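## Task

On the console in scene 1, the final settings must be: MODE knob pulled out, CHECK switched on, PROGRAM turned to P4, and the lever moved to CYCLE. The UNDER or OVER light must never come on, not even briefly. It lights whenever MODE is out, CHECK is on and the lever sits at CYCLE while PROGRAM is on anything but P4. The console is loose on the table, so lifting or tilting it visibly and letting it fall back costs points. Settings that stay put only because the robot is holding them at the end do not count.

## Robot and tools

ROBOT. One UR20-type six-joint arm carrying a parallel two-finger gripper (50 mm maximum gap) and a force-torque sensor at the flange. Cameras: cam_head_left, cam_head_right and cam_wrist, each 504x504 pixels.

FRAMES. Scene frame: origin on the tabletop straight below the arm base, +z up, +y to the left when facing along +x. Result lines give end_effector_position (m) and end_effector_quat_wxyz in this frame, plus linear (m/s) and angular (rad/s) velocities. Gripper frame: fingers extend along +z, close and open along x. end_effector_position is the midpoint between the pads; fingertips stick out 17.5 mm further. Pure rotations pivot about that midpoint. A flat block protrudes roughly 9 cm on the gripper's -y side and rotates with it. The printed position can be slightly off at long reach.

execute_actions. Argument actions is a list holding zero or one item; optional pictures (boolean) controls camera images. An empty list just reports the state. A motion item is {"rows": [...], "steps": n}: 1 to 15 rows, n up to 15 (default 15), each step 1/30 s; if rows run out the last is repeated. A wait item is {"steps": n} with n up to 300, counted from the previous result, so your thinking time is included.

ROW LAYOUT (used by both execute_actions and move): nine numbers, each in [-1, 1], order dx, dy, dz, rx, ry, rz, position, force_limit, speed. The first six are an offset, not a pose, expressed in the gripper's own axes and measured from the gripper pose in the most recent result that reports it (before any such result in the scene, or for a second call in the same reply, from the pose at the start of the action). Every row refers back to that same reference; rows do not accumulate. Scale: 1.0 equals 0.6 m of translation or 180 degrees; rx, ry, rz form a single rotation vector. All zeros therefore pulls the hand back to the reference pose and is not a hold. The last three are absolute gripper settings: position +1 is fully open (50 mm), near -0.65 the pads touch, -1 closes until something blocks it; force_limit per pad about 20 N at -1, 102 N at 0, 185 N at +1 (final force may exceed this by ~17%); speed of the gap about 20 mm/s at -1, 85 at 0, 150 at +1. New force or speed values apply only when position changes by at least 0.01.

MOTION LIMITS. Each step the commanded pose is clipped to within 100 mm and 16 degrees of the measured pose; position wins over orientation when both cannot be met. Commands lag about 0.17 s. After an action ends the arm only continues to the last clipped pose, so read the result and send the remainder. Joints have speed and acceleration limits.

move. target: one row as above (offset from the same reference). speed: path top speed in m/s, 0.002 to 0.5, default 0.25; rotation capped at twice that in rad/s. The straight path takes 0.5 to 10 s and is cut off at 10 s. stop_force (optional, N, 14 to 160, not allowed in the first 0.2 s of a scene): the path halts once the wrist senses that much extra push opposing the motion for two steps, then backs off two steps and holds. Use it only with slow, non-rotating moves; omit it when pulling away from a contact. Finger values are sent at the start. The result adds a move: line giving the ending (done, off_target, moving, held, fault, contact) and limits (paced means the sent pose was clipped; held means a check blocked some steps), plus distance from target.

wait: seconds, 0 to 10; sends nothing new.
zoom_image: camera (one of the three names) and region [x0, y0, x1, y1] in pixels from the top-left, at most 504 by 504.
read_manual: section "licences" only; returns legal text and does not move anything.
finished_scene: scene, 1 or 2; ends that scene for good and reports whether the task succeeded. Replying with no tool call ends all scenes.

READING RESULTS. object_status: 0 fingers moving, 1 blocked while opening, 2 blocked while closing (a grip), 3 reached the requested opening or pads met. Opening in mm is about (250 - position_measured) x 0.202. Wrist force and torque lines are in gripper axes, pointing from the contact into the arm; expect offsets up to ~10 N, noise up to 3.7 N, saturation near 200 N; "no reading" is harmless. "pose unreachable" and HELD mean the clearance check altered or blocked commands. "Hand target" shows where the controller is steering. The Joint positions line lists joints from base to wrist 3.

FAULTS AND HAZARDS. A joint torque reaching its load limit (wrist joints 96.3 N m) or any outside force of 150 N stops the arm for 10 s and drops the rest of the call. The arm is stiff: aiming even slightly beyond a contact can trigger this, so approach slowly. Motors warn (MOTOR HOT) at 70 °C and brake at 85 °C. Do not knock anything off the table, and do not lift, tip or drop the loose console. Order matters: set PROGRAM to the required position before the last of MODE out, CHECK on and lever at CYCLE becomes true. Release every control and pull the gripper away before calling finished_scene, so the settings hold by themselves.

Each tool is called as name(argument=value, ...), one argument or row to a line, values as JSON.

## Session

execute_actions(
  actions=[],
)

Scene clock: 0.00 s of 5400.00 s.
end_effector_position=(+0.8821, +0.2705, +0.2000) position_measured=3 object_status=3 end_effector_quat_wxyz=(-0.083, -0.266, +0.944, -0.176) end_effector_velocity=(-0.001, -0.000, +0.000) end_effector_angular_velocity=(-0.001, +0.001, -0.001)
Joint positions: [ 0.224 -1.18   2.032 -2.261 -1.929 -1.853]
Joint velocities: [-0.    -0.001  0.     0.002 -0.001  0.001]
Motor temperatures (°C, as the motors report them): [28 28 29 35 31 33]
Wrist force (N, on the end effector, along its own x y z axes, offset not removed): no reading
Wrist torque (N m, same axes, about the end effector's origin, offset not removed): no reading
Hand target: +0.882, +0.270, +0.200; -0.083, -0.266, +0.944, -0.176

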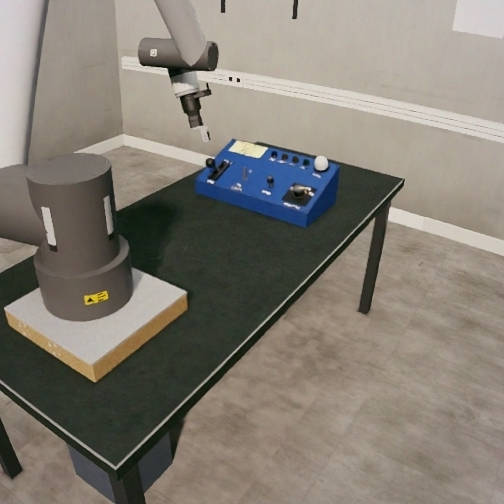

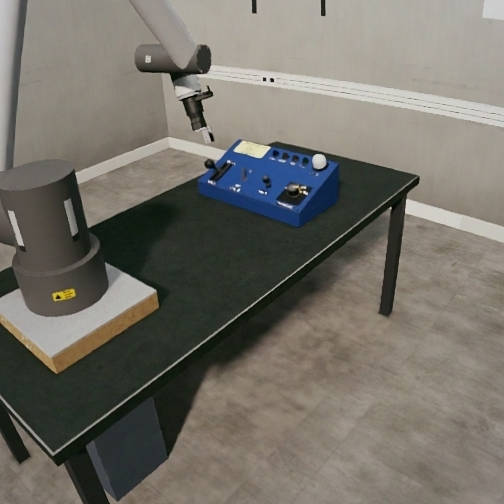

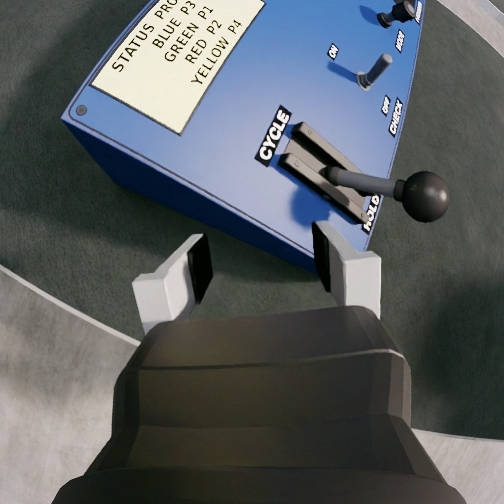

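zoom_image(
  camera="cam_head_left",
  region=[180, 120, 360, 240],
)

zoom_image(
  camera="cam_head_right",
  region=[180, 120, 360, 240],
)

Region (180, 120, 360, 240) of cam_head_left's 504x504 image, scaled by 2.800, with more detail than that image has.

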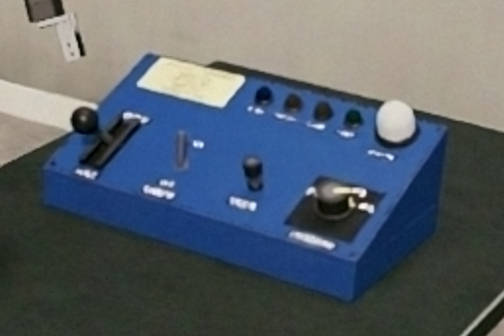

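Region (180, 120, 360, 240) of cam_head_right's 504x504 image, scaled by 2.800, with more detail than that image has.

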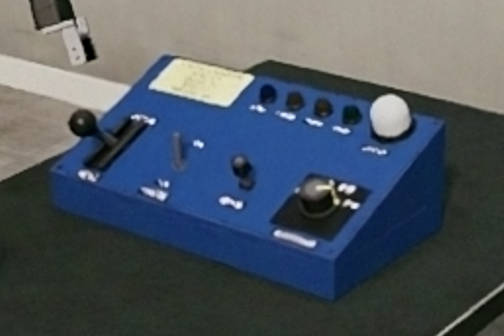

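move(
  target=[0.15,-0.38,-0.11,0,0,0,1,0,0],
)

Scene clock: 9.93 s of 5400.00 s.
end_effector_position=(+0.9320, +0.0712, +0.3486) position_measured=3 object_status=3 end_effector_quat_wxyz=(-0.083, -0.266, +0.944, -0.176) end_effector_velocity=(+0.001, -0.001, +0.001) end_effector_angular_velocity=(-0.000, -0.001, +0.000)
Joint positions: [ 0.01  -1.319  1.986 -2.159 -1.955 -2.081]
Joint velocities: [-0.001 -0.001 -0.001 -0.001 -0.    -0.002]
Motor temperatures (°C, as the motors report them): [28 28 29 35 31 33]
Wrist force (N, on the end effector, along its own x y z axes, offset not removed): [2.1 -2.6 -1.0]
Wrist torque (N m, same axes, about the end effector's origin, offset not removed): [-0.78 -0.45 0.41]
Hand target: +0.932, +0.071, +0.349; -0.083, -0.266, +0.944, -0.176
Off the commanded pose: 0.001 m, 0 deg.
After step 90, 5.40 s passed at rest.
move: done

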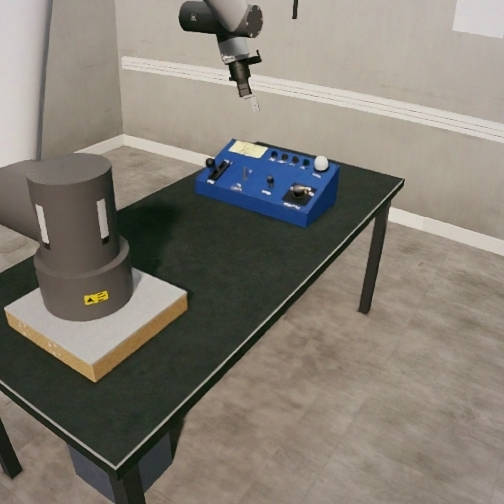

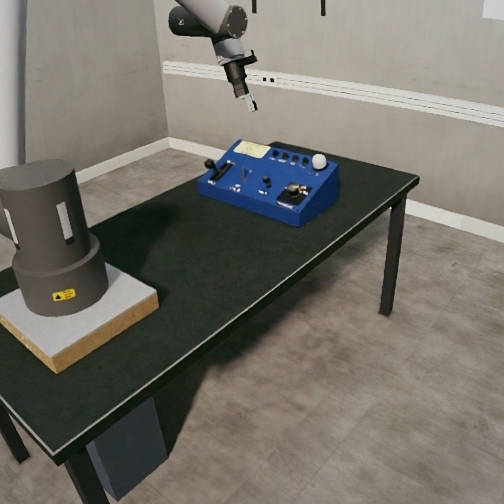

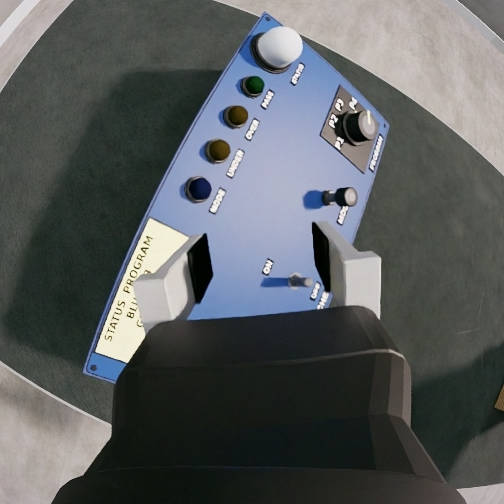

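move(
  target=[0,0,0,-0.114,-0.054,0.172,1,0,0],
)

Scene clock: 23.70 s of 5400.00 s.
end_effector_position=(+0.9319, +0.0713, +0.3484) position_measured=3 object_status=3 end_effector_quat_wxyz=(-0.001, -0.001, +1.000, +0.000) end_effector_velocity=(-0.001, +0.000, -0.000) end_effector_angular_velocity=(+0.003, -0.001, -0.005)
Joint positions: [-0.128 -1.368  2.013 -2.215 -1.571 -1.686]
Joint velocities: [-0.001 -0.001  0.002 -0.002  0.003  0.004]
Motor temperatures (°C, as the motors report them): [28 28 29 35 31 33]
Wrist force (N, on the end effector, along its own x y z axes, offset not removed): [5.0 -3.6 -1.0]
Wrist torque (N m, same axes, about the end effector's origin, offset not removed): [-0.93 -0.99 0.46]
Hand target: +0.932, +0.071, +0.348; -0.001, -0.001, +1.000, +0.000
Off the commanded pose: 0.000 m, 0 deg.
After step 90, 8.97 s passed at rest.
move: done

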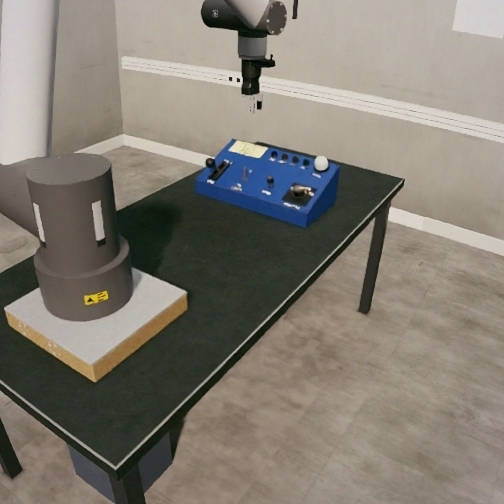

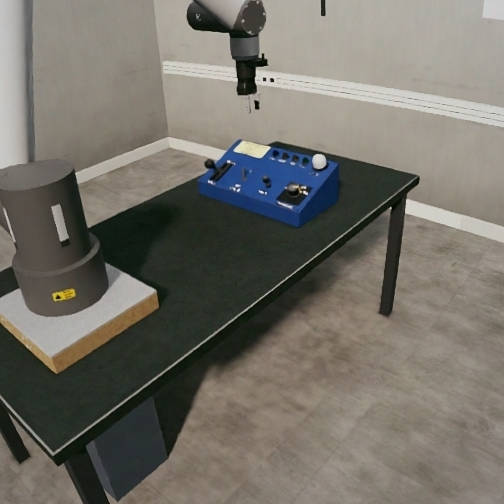

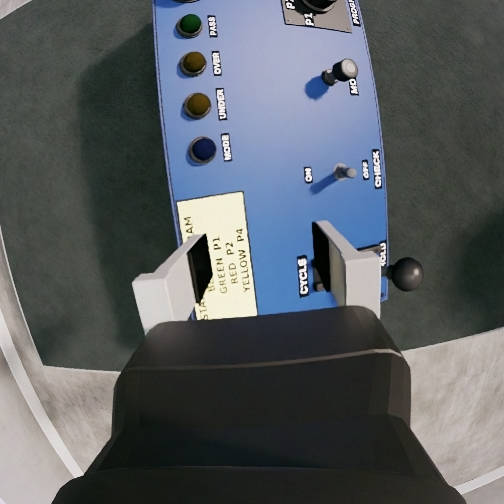

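move(
  target=[0.2,-0.15,0.2,0,-0.1,0,1,0,0],
)

Scene clock: 34.97 s of 5400.00 s.
end_effector_position=(+0.8119, -0.0187, +0.2289) position_measured=3 object_status=3 end_effector_quat_wxyz=(+0.156, -0.001, +0.988, +0.001) end_effector_velocity=(-0.001, -0.001, -0.001) end_effector_angular_velocity=(+0.000, -0.003, +0.000)
Joint positions: [-0.296 -1.396  2.431 -2.907 -1.484 -1.841]
Joint velocities: [-0.002  0.002  0.003 -0.008  0.001 -0.002]
Motor temperatures (°C, as the motors report them): [28 28 29 35 31 33]
Wrist force (N, on the end effector, along its own x y z axes, offset not removed): [2.9 -1.4 -0.9]
Wrist torque (N m, same axes, about the end effector's origin, offset not removed): [-0.48 -0.52 0.44]
Hand target: +0.812, -0.019, +0.229; +0.156, -0.001, +0.988, +0.001
Off the commanded pose: 0.000 m, 0 deg.
After step 90, 6.93 s passed at rest.
move: done

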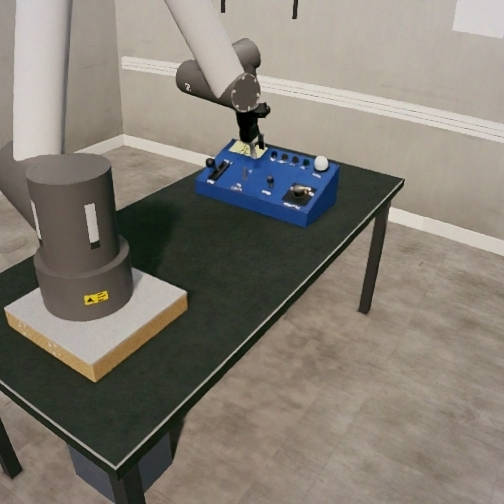

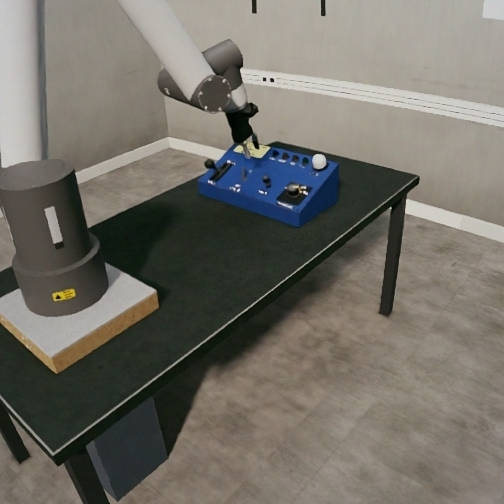

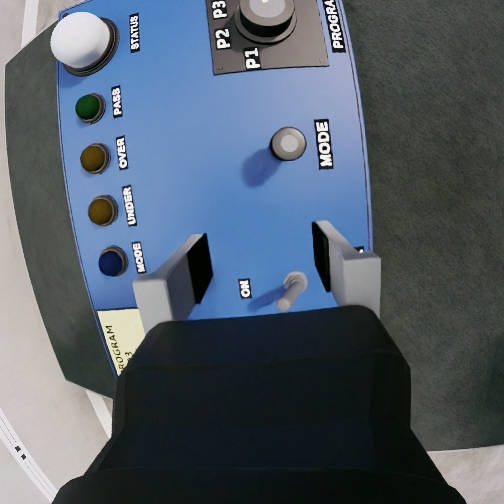

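zoom_image(
  camera="cam_wrist",
  region=[190, 0, 390, 330],
)

Region (190, 0, 390, 330) of cam_wrist's 504x504 image, scaled by 1.527, with more detail than that image has; it fills the left 305 columns of this view, and the rest is white.

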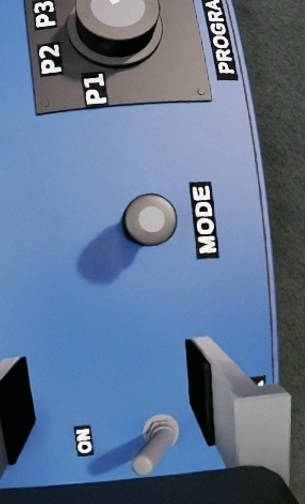

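move(
  target=[0.038,-0.09,0.13,0,0,0,1,0,0],
  speed=0.1,
)

Scene clock: 47.73 s of 5400.00 s.
end_effector_position=(+0.8143, -0.0724, +0.1479) position_measured=3 object_status=3 end_effector_quat_wxyz=(+0.156, -0.001, +0.988, +0.001) end_effector_velocity=(+0.000, -0.000, -0.001) end_effector_angular_velocity=(-0.000, -0.000, +0.000)
Joint positions: [-0.37  -1.262  2.462 -3.065 -1.462 -1.912]
Joint velocities: [-0.001  0.002  0.    -0.003  0.    -0.001]
Motor temperatures (°C, as the motors report them): [28 28 29 35 31 33]
Wrist force (N, on the end effector, along its own x y z axes, offset not removed): [2.3 -2.1 -0.2]
Wrist torque (N m, same axes, about the end effector's origin, offset not removed): [-0.59 -0.39 0.45]
Hand target: +0.814, -0.072, +0.148; +0.156, -0.001, +0.988, +0.001
Off the commanded pose: 0.000 m, 0 deg.
After step 90, 8.37 s passed at rest.
move: done

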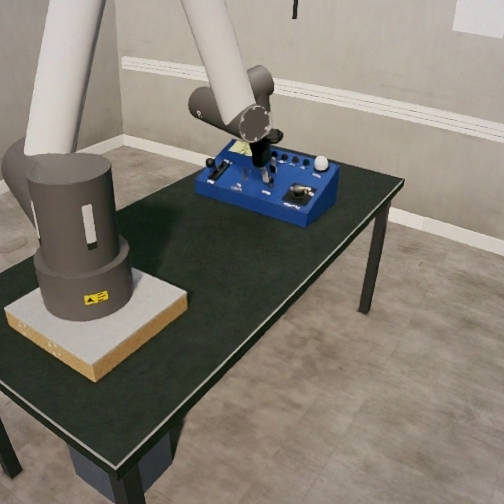

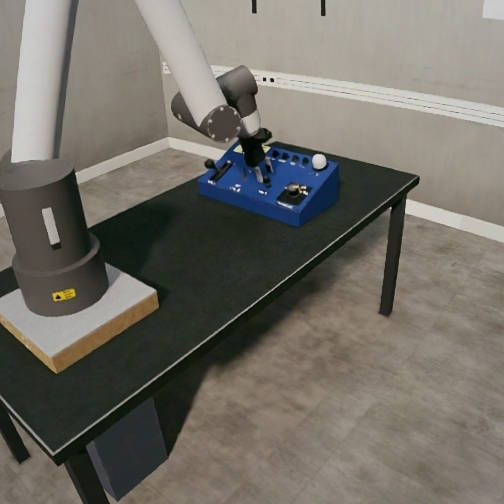

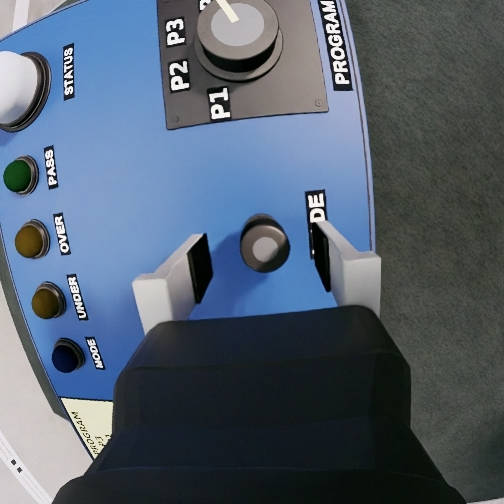

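move(
  target=[0.003,0.012,0.065,0,0,0,1,0,0],
  speed=0.03,
  stop_force=15,
)

Scene clock: 52.40 s of 5400.00 s.
end_effector_position=(+0.8245, -0.0651, +0.1104) position_measured=3 object_status=3 end_effector_quat_wxyz=(+0.156, -0.001, +0.988, +0.001) end_effector_velocity=(+0.001, +0.000, -0.000) end_effector_angular_velocity=(-0.000, -0.002, -0.001)
Joint positions: [-0.355 -1.19   2.46  -3.136 -1.466 -1.898]
Joint velocities: [ 0.     0.002 -0.    -0.004  0.     0.001]
Motor temperatures (°C, as the motors report them): [28 28 29 35 31 33]
Wrist force (N, on the end effector, along its own x y z axes, offset not removed): [3.1 -2.0 -2.1]
Wrist torque (N m, same axes, about the end effector's origin, offset not removed): [-0.70 -0.52 0.45]
Hand target: +0.825, -0.065, +0.110; +0.156, -0.001, +0.988, +0.001
Off the commanded pose: 0.000 m, 0 deg.
After step 90, 0.03 s passed at rest.
move: done

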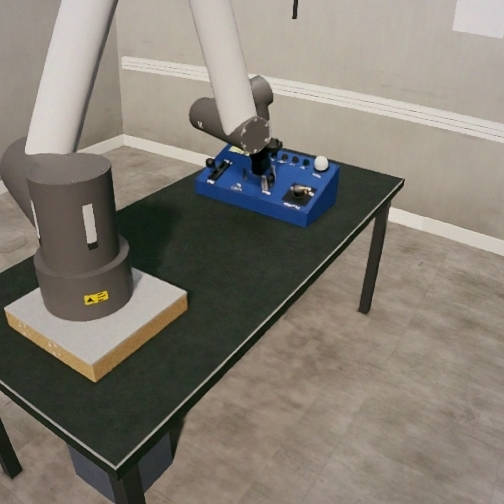

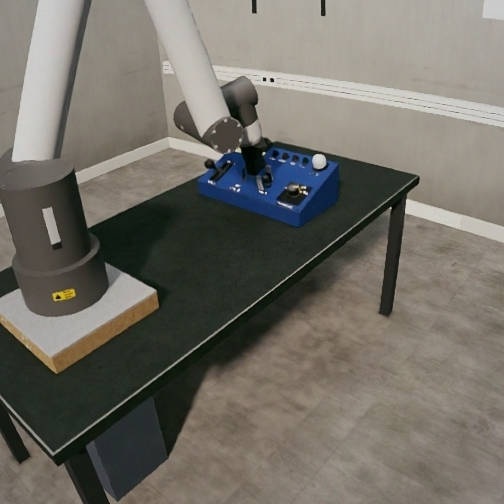

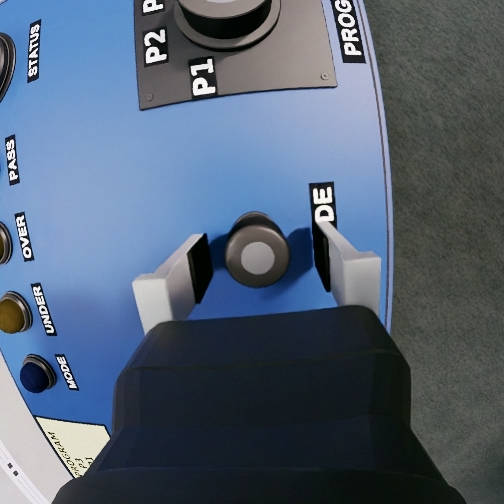

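move(
  target=[-0.002,0,0.06,0,0,0,1,0,0],
  speed=0.008,
  stop_force=14,
)

Scene clock: 65.53 s of 5400.00 s.
end_effector_position=(+0.8269, -0.0650, +0.1043) position_measured=3 object_status=3 end_effector_quat_wxyz=(+0.156, -0.001, +0.988, +0.001) end_effector_velocity=(+0.000, -0.000, +0.000) end_effector_angular_velocity=(+0.000, -0.001, -0.000)
Joint positions: [-0.354 -1.178  2.459 -3.148 -1.467 -1.897]
Joint velocities: [-0.    -0.    -0.    -0.001  0.     0.   ]
Motor temperatures (°C, as the motors report them): [28 28 29 35 31 33]
Wrist force (N, on the end effector, along its own x y z axes, offset not removed): [1.4 1.1 -14.7]
Wrist torque (N m, same axes, about the end effector's origin, offset not removed): [-0.58 -0.72 0.43]
Hand target: +0.827, -0.065, +0.104; +0.156, -0.001, +0.988, +0.001
Off the commanded pose: 0.030 m, 0 deg.
FORCE FAULT: contact force on the arm reached its limit, and the arm stopped for 10 seconds. The contact can be on any part of the arm, not only on its tool. The arm's remaining commands of this call were not run. The arm holds still and accepts commands again. Move the arm away from the contact; if what it grips holds it there, let go first. Pushing or pulling that hard again can fault the arm again.
move: fault (stop_force had ended the path)

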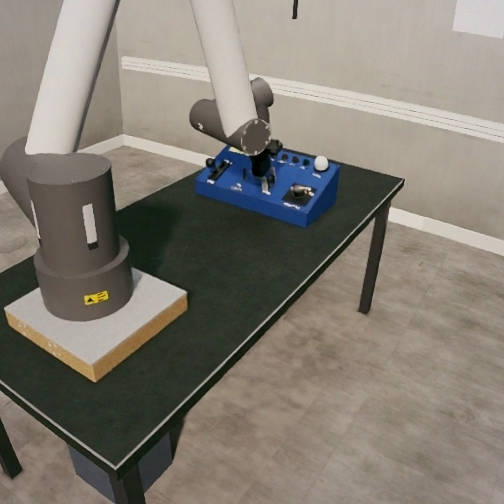

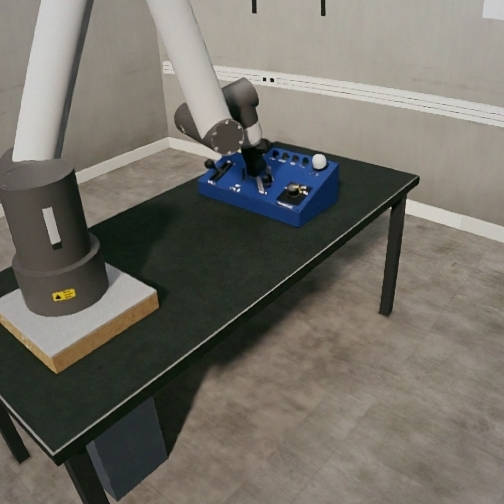

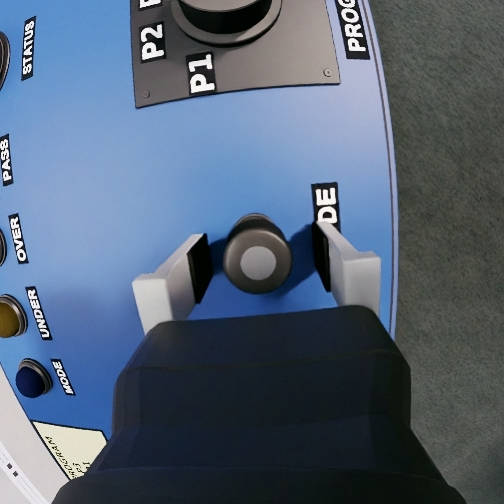

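move(
  target=[0,0,-0.005,0,0,0,1,0,0],
  speed=0.01,
)

move(
  target=[0,0,0,0,0,0,-1,-0.8,-0.5],
)

move(
  target=[0,0,-0.015,0,0,0,-1,-0.8,-0.5],
  speed=0.005,
  stop_force=25,
)

Scene clock: 69.20 s of 5400.00 s.
end_effector_position=(+0.8259, -0.0650, +0.1071) position_measured=3 object_status=3 end_effector_quat_wxyz=(+0.156, -0.001, +0.988, +0.001) end_effector_velocity=(-0.000, +0.000, +0.001) end_effector_angular_velocity=(+0.001, -0.000, -0.001)
Joint positions: [-0.354 -1.183  2.459 -3.143 -1.467 -1.897]
Joint velocities: [-0.    -0.002  0.     0.001  0.001  0.001]
Motor temperatures (°C, as the motors report them): [28 28 29 35 31 33]
Wrist force (N, on the end effector, along its own x y z axes, offset not removed): [1.8 -2.0 -1.9]
Wrist torque (N m, same axes, about the end effector's origin, offset not removed): [-0.66 -0.34 0.48]
Hand target: +0.826, -0.065, +0.107; +0.156, -0.001, +0.988, +0.001
Off the commanded pose: 0.000 m, 0 deg.
move: done

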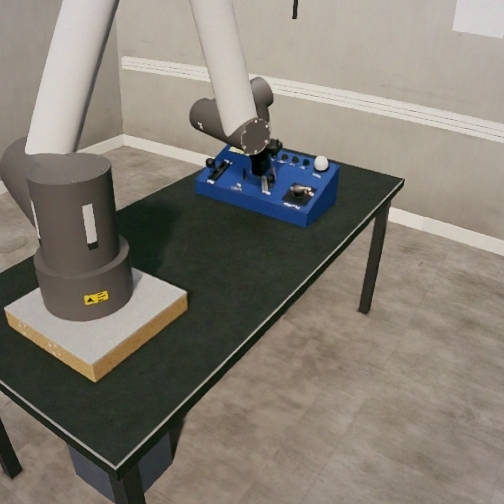

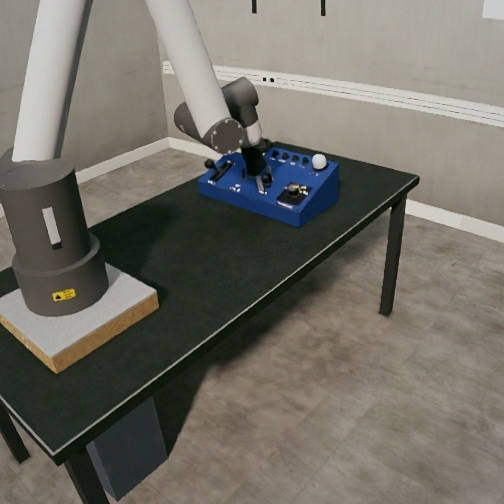

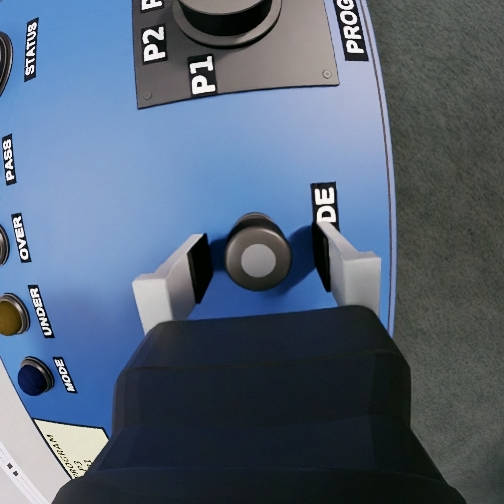

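Scene clock: 69.93 s of 5400.00 s.
end_effector_position=(+0.8260, -0.0650, +0.1071) position_measured=129 object_status=2 end_effector_quat_wxyz=(+0.156, -0.001, +0.988, +0.001) end_effector_velocity=(+0.000, +0.000, -0.000) end_effector_angular_velocity=(+0.000, +0.001, -0.000)
Joint positions: [-0.354 -1.183  2.459 -3.143 -1.467 -1.897]
Joint velocities: [ 0.     0.001 -0.     0.001  0.     0.   ]
Motor temperatures (°C, as the motors report them): [28 28 29 35 31 33]
Wrist force (N, on the end effector, along its own x y z axes, offset not removed): [-14.5 -0.5 3.4]
Wrist torque (N m, same axes, about the end effector's origin, offset not removed): [-0.41 -1.00 0.34]
Hand target: +0.826, -0.065, +0.107; +0.156, -0.001, +0.988, +0.001
Off the commanded pose: 0.000 m, 0 deg.
move: done

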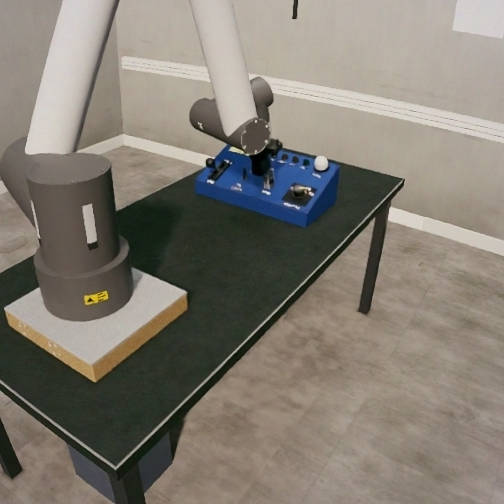

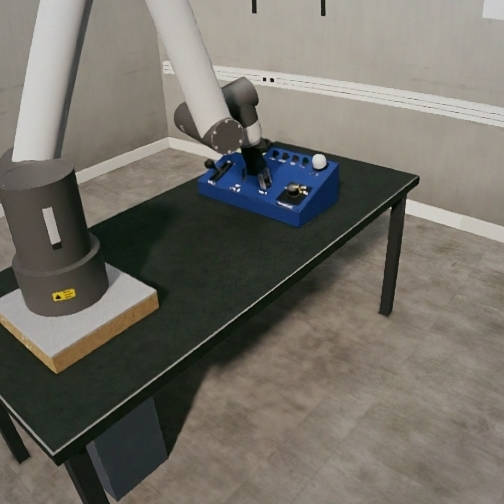

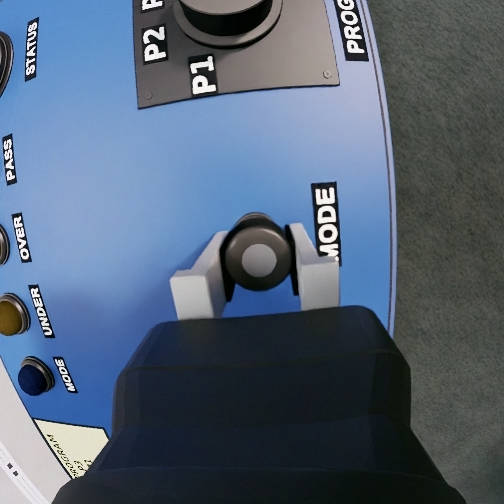

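Scene clock: 71.97 s of 5400.00 s.
end_effector_position=(+0.8232, -0.0650, +0.1156) position_measured=129 object_status=2 end_effector_quat_wxyz=(+0.156, -0.001, +0.988, +0.001) end_effector_velocity=(-0.000, +0.000, +0.000) end_effector_angular_velocity=(+0.001, +0.001, +0.000)
Joint positions: [-0.356 -1.2    2.461 -3.128 -1.466 -1.898]
Joint velocities: [-0.    -0.001  0.     0.002  0.    -0.   ]
Motor temperatures (°C, as the motors report them): [28 28 29 35 31 33]
Wrist force (N, on the end effector, along its own x y z axes, offset not removed): [13.0 0.2 -0.5]
Wrist torque (N m, same axes, about the end effector's origin, offset not removed): [-0.39 -0.90 0.47]
Hand target: +0.823, -0.065, +0.116; +0.156, -0.001, +0.988, +0.001
Off the commanded pose: 0.000 m, 0 deg.
move: done

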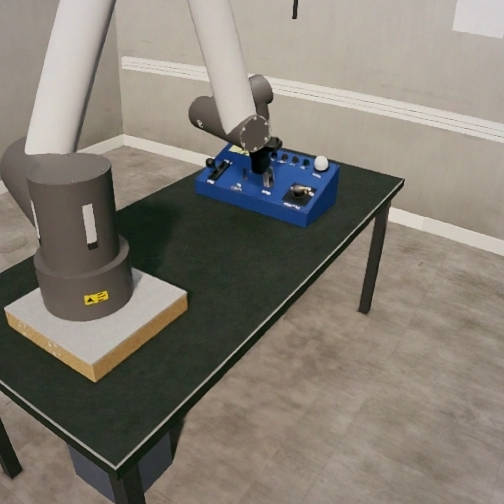

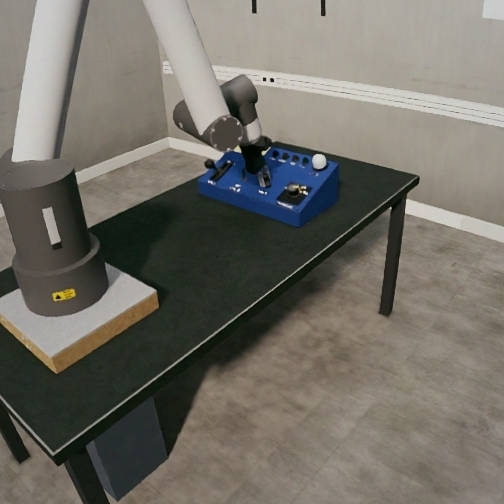

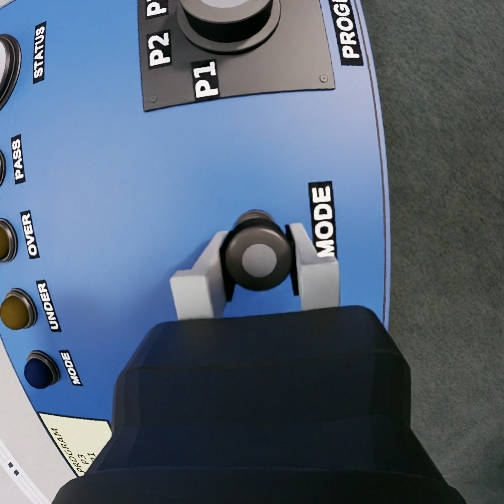

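move(
  target=[0.003,0,-0.012,0,0,0,-1,-0.8,-0.5],
  speed=0.005,
  stop_force=20,
)

Scene clock: 77.47 s of 5400.00 s.
end_effector_position=(+0.8196, -0.0651, +0.1209) position_measured=129 object_status=2 end_effector_quat_wxyz=(+0.156, -0.001, +0.988, +0.001) end_effector_velocity=(+0.001, -0.001, -0.000) end_effector_angular_velocity=(-0.001, -0.002, -0.001)
Joint positions: [-0.357 -1.211  2.464 -3.119 -1.466 -1.9  ]
Joint velocities: [-0.     0.002 -0.001 -0.004 -0.     0.001]
Motor temperatures (°C, as the motors report them): [28 28 29 35 31 33]
Wrist force (N, on the end effector, along its own x y z axes, offset not removed): [-15.3 0.2 -3.0]
Wrist torque (N m, same axes, about the end effector's origin, offset not removed): [-0.71 -0.18 0.35]
Hand target: +0.820, -0.065, +0.121; +0.156, -0.001, +0.988, +0.001
Off the commanded pose: 0.001 m, 0 deg.
After step 90, 0.87 s passed at rest.
move: contact

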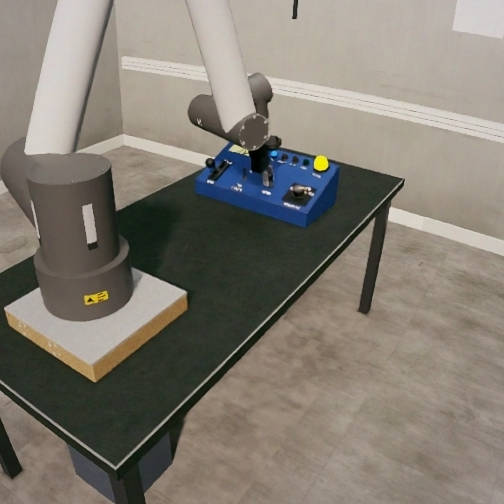

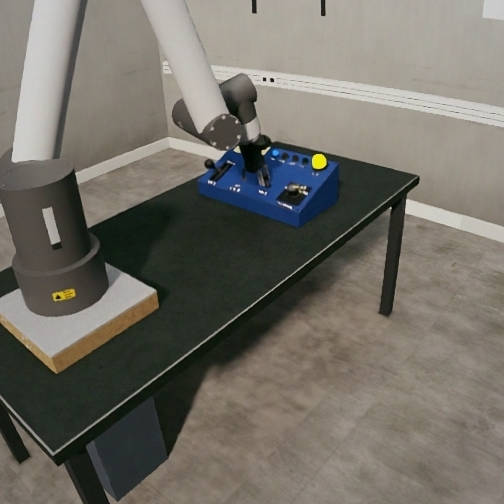

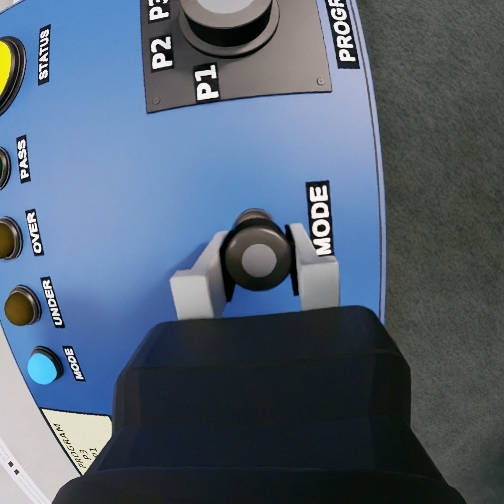

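move(
  target=[0,0,0,0,0,0,1,0,0],
)

move(
  target=[0,-0.1,-0.2,0,0,0,1,0,0],
  speed=0.15,
)

Scene clock: 80.77 s of 5400.00 s.
end_effector_position=(+0.8197, -0.0650, +0.1209) position_measured=3 object_status=3 end_effector_quat_wxyz=(+0.156, -0.001, +0.988, +0.001) end_effector_velocity=(-0.000, +0.000, -0.000) end_effector_angular_velocity=(+0.000, +0.000, +0.000)
Joint positions: [-0.357 -1.211  2.464 -3.119 -1.466 -1.9  ]
Joint velocities: [-0. -0.  0.  0.  0. -0.]
Motor temperatures (°C, as the motors report them): [28 28 29 35 31 33]
Wrist force (N, on the end effector, along its own x y z axes, offset not removed): [3.3 -2.2 -2.6]
Wrist torque (N m, same axes, about the end effector's origin, offset not removed): [-0.74 -0.59 0.44]
Hand target: +0.820, -0.065, +0.121; +0.156, -0.001, +0.988, +0.001
Off the commanded pose: 0.000 m, 0 deg.
move: done

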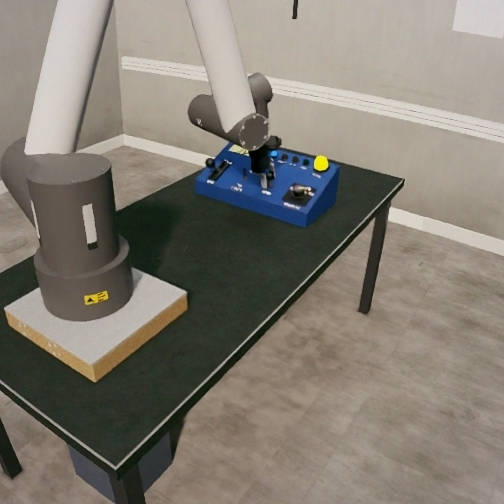

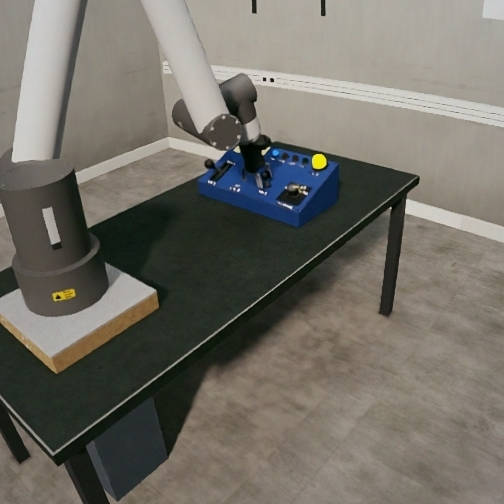

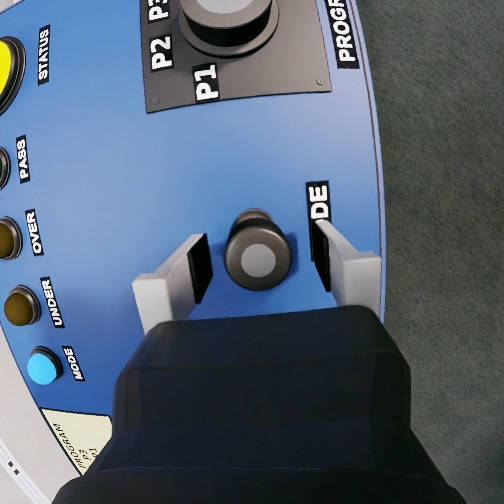

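Scene clock: 82.13 s of 5400.00 s.
end_effector_position=(+0.7831, -0.1252, +0.2346) position_measured=3 object_status=3 end_effector_quat_wxyz=(+0.156, -0.001, +0.988, +0.001) end_effector_velocity=(+0.000, -0.001, +0.001) end_effector_angular_velocity=(-0.000, -0.001, +0.000)
Joint positions: [-0.462 -1.43   2.456 -2.88  -1.436 -2.001]
Joint velocities: [-0.001 -0.002 -0.001  0.001  0.001 -0.001]
Motor temperatures (°C, as the motors report them): [28 28 29 35 31 33]
Wrist force (N, on the end effector, along its own x y z axes, offset not removed): [3.1 -2.3 -2.5]
Wrist torque (N m, same axes, about the end effector's origin, offset not removed): [-0.74 -0.57 0.42]
Hand target: +0.783, -0.125, +0.235; +0.156, -0.001, +0.988, +0.001
Off the commanded pose: 0.000 m, 0 deg.
move: done

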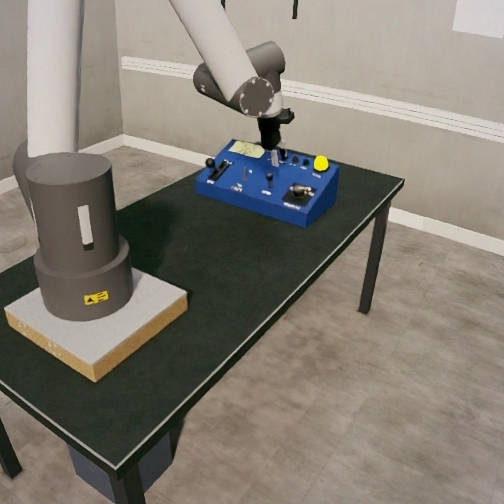

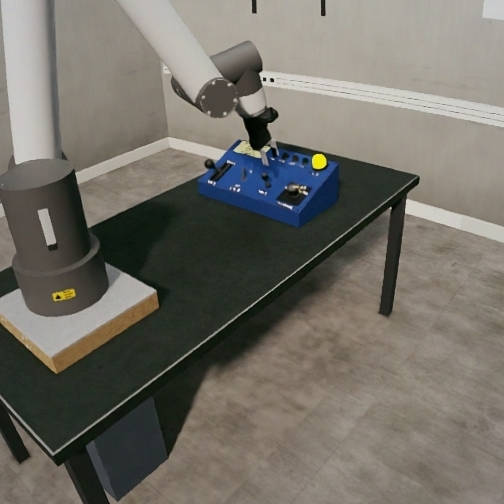

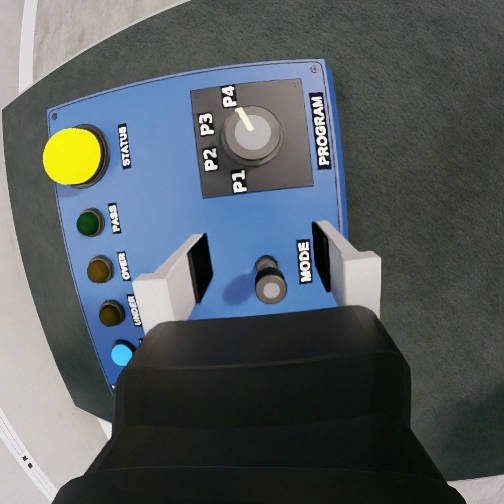

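move(
  target=[-0.004,0.267,0.14,0,0,0,1,0,0],
  speed=0.15,
)

Scene clock: 88.07 s of 5400.00 s.
end_effector_position=(+0.8105, +0.0349, +0.1559) position_measured=3 object_status=3 end_effector_quat_wxyz=(+0.156, -0.001, +0.988, +0.001) end_effector_velocity=(+0.000, +0.001, +0.000) end_effector_angular_velocity=(-0.001, -0.001, +0.000)
Joint positions: [-0.219 -1.274  2.464 -3.067 -1.507 -1.768]
Joint velocities: [ 0.001  0.001 -0.    -0.002 -0.001  0.001]
Motor temperatures (°C, as the motors report them): [28 28 29 35 31 33]
Wrist force (N, on the end effector, along its own x y z axes, offset not removed): [3.0 -1.6 -1.6]
Wrist torque (N m, same axes, about the end effector's origin, offset not removed): [-0.64 -0.57 0.47]
Hand target: +0.811, +0.035, +0.156; +0.156, -0.001, +0.988, +0.001
Off the commanded pose: 0.001 m, 0 deg.
After step 90, 1.27 s passed at rest.
move: done

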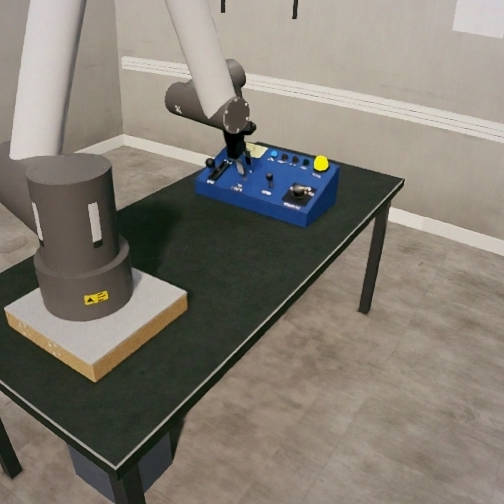

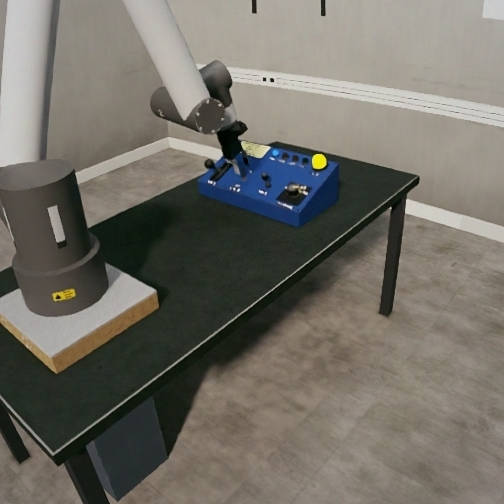

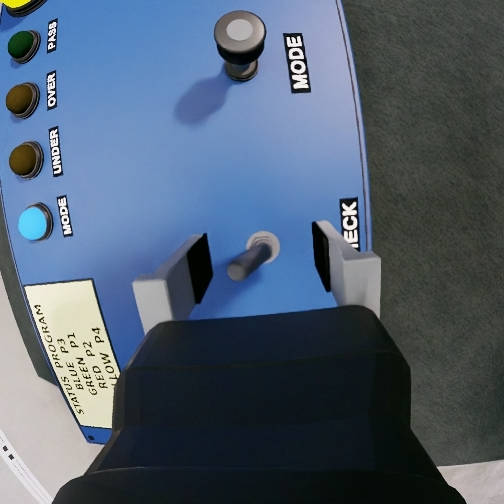

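move(
  target=[0.05,0.17,-0.15,0,0,0,1,0,0],
  speed=0.15,
)

Scene clock: 94.30 s of 5400.00 s.
end_effector_position=(+0.7539, +0.1363, +0.2321) position_measured=3 object_status=3 end_effector_quat_wxyz=(+0.156, -0.001, +0.988, +0.000) end_effector_velocity=(-0.000, +0.000, +0.001) end_effector_angular_velocity=(-0.001, +0.001, -0.001)
Joint positions: [-0.077 -1.434  2.481 -2.93  -1.551 -1.632]
Joint velocities: [ 0.001 -0.001 -0.001  0.002 -0.001  0.002]
Motor temperatures (°C, as the motors report them): [28 28 29 35 31 33]
Wrist force (N, on the end effector, along its own x y z axes, offset not removed): [2.6 -1.4 -1.3]
Wrist torque (N m, same axes, about the end effector's origin, offset not removed): [-0.57 -0.44 0.44]
Hand target: +0.754, +0.136, +0.232; +0.156, -0.001, +0.988, +0.000
Off the commanded pose: 0.000 m, 0 deg.
After step 90, 1.83 s passed at rest.
move: done

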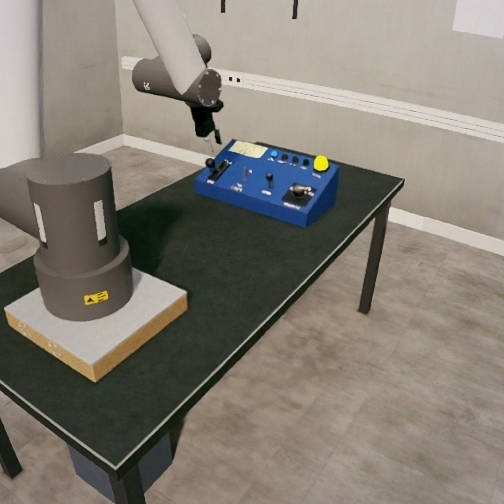

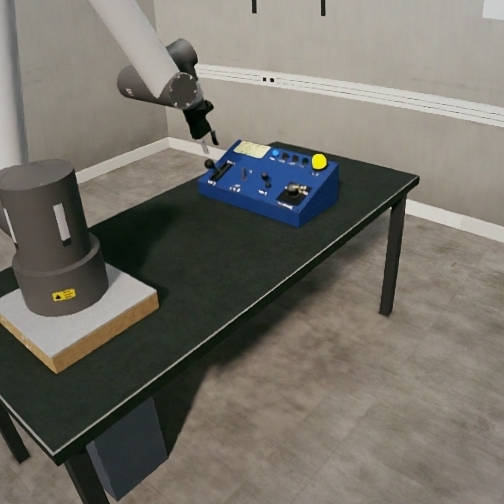

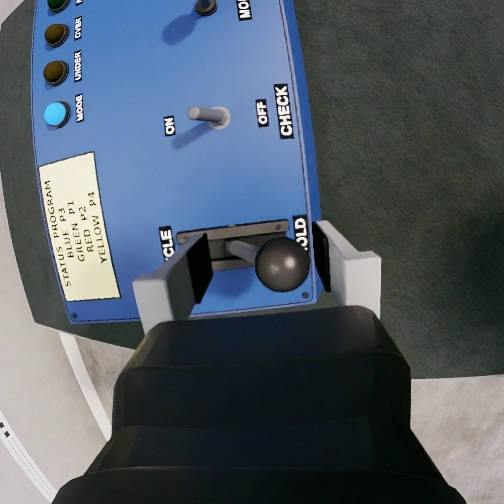

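move(
  target=[0.028,0.03,0.05,0,0,0,1,0,0],
  speed=0.05,
)

Scene clock: 101.23 s of 5400.00 s.
end_effector_position=(+0.7470, +0.1542, +0.1986) position_measured=3 object_status=3 end_effector_quat_wxyz=(+0.156, -0.001, +0.988, +0.000) end_effector_velocity=(-0.000, +0.001, -0.001) end_effector_angular_velocity=(+0.001, +0.001, +0.000)
Joint positions: [-0.049 -1.379  2.501 -3.006 -1.559 -1.606]
Joint velocities: [ 0.001  0.001  0.001 -0.001  0.001  0.001]
Motor temperatures (°C, as the motors report them): [28 28 29 35 31 33]
Wrist force (N, on the end effector, along its own x y z axes, offset not removed): [1.4 -1.3 -1.6]
Wrist torque (N m, same axes, about the end effector's origin, offset not removed): [-0.48 -0.19 0.48]
Hand target: +0.747, +0.154, +0.199; +0.156, -0.001, +0.988, +0.000
Off the commanded pose: 0.000 m, 0 deg.
After step 90, 2.80 s passed at rest.
move: done

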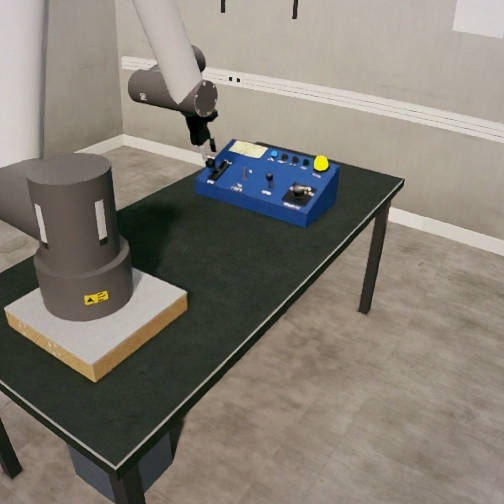

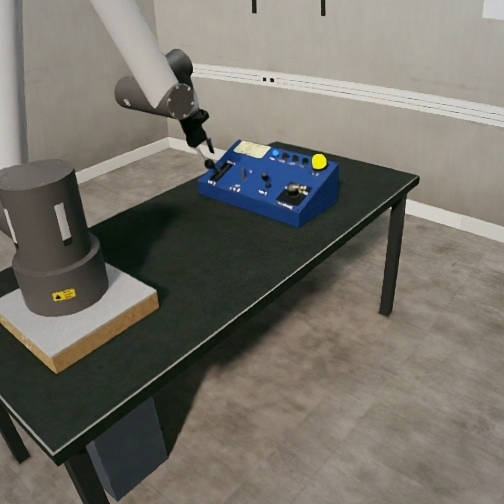

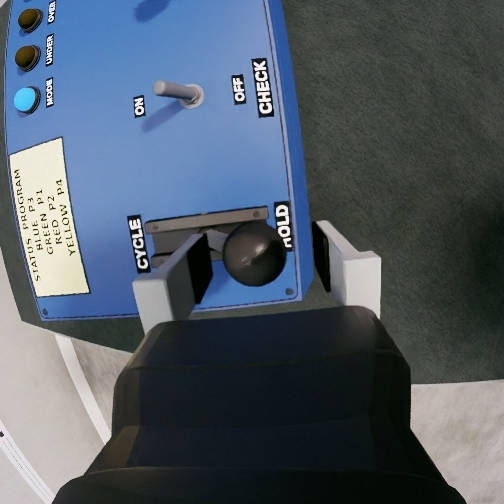

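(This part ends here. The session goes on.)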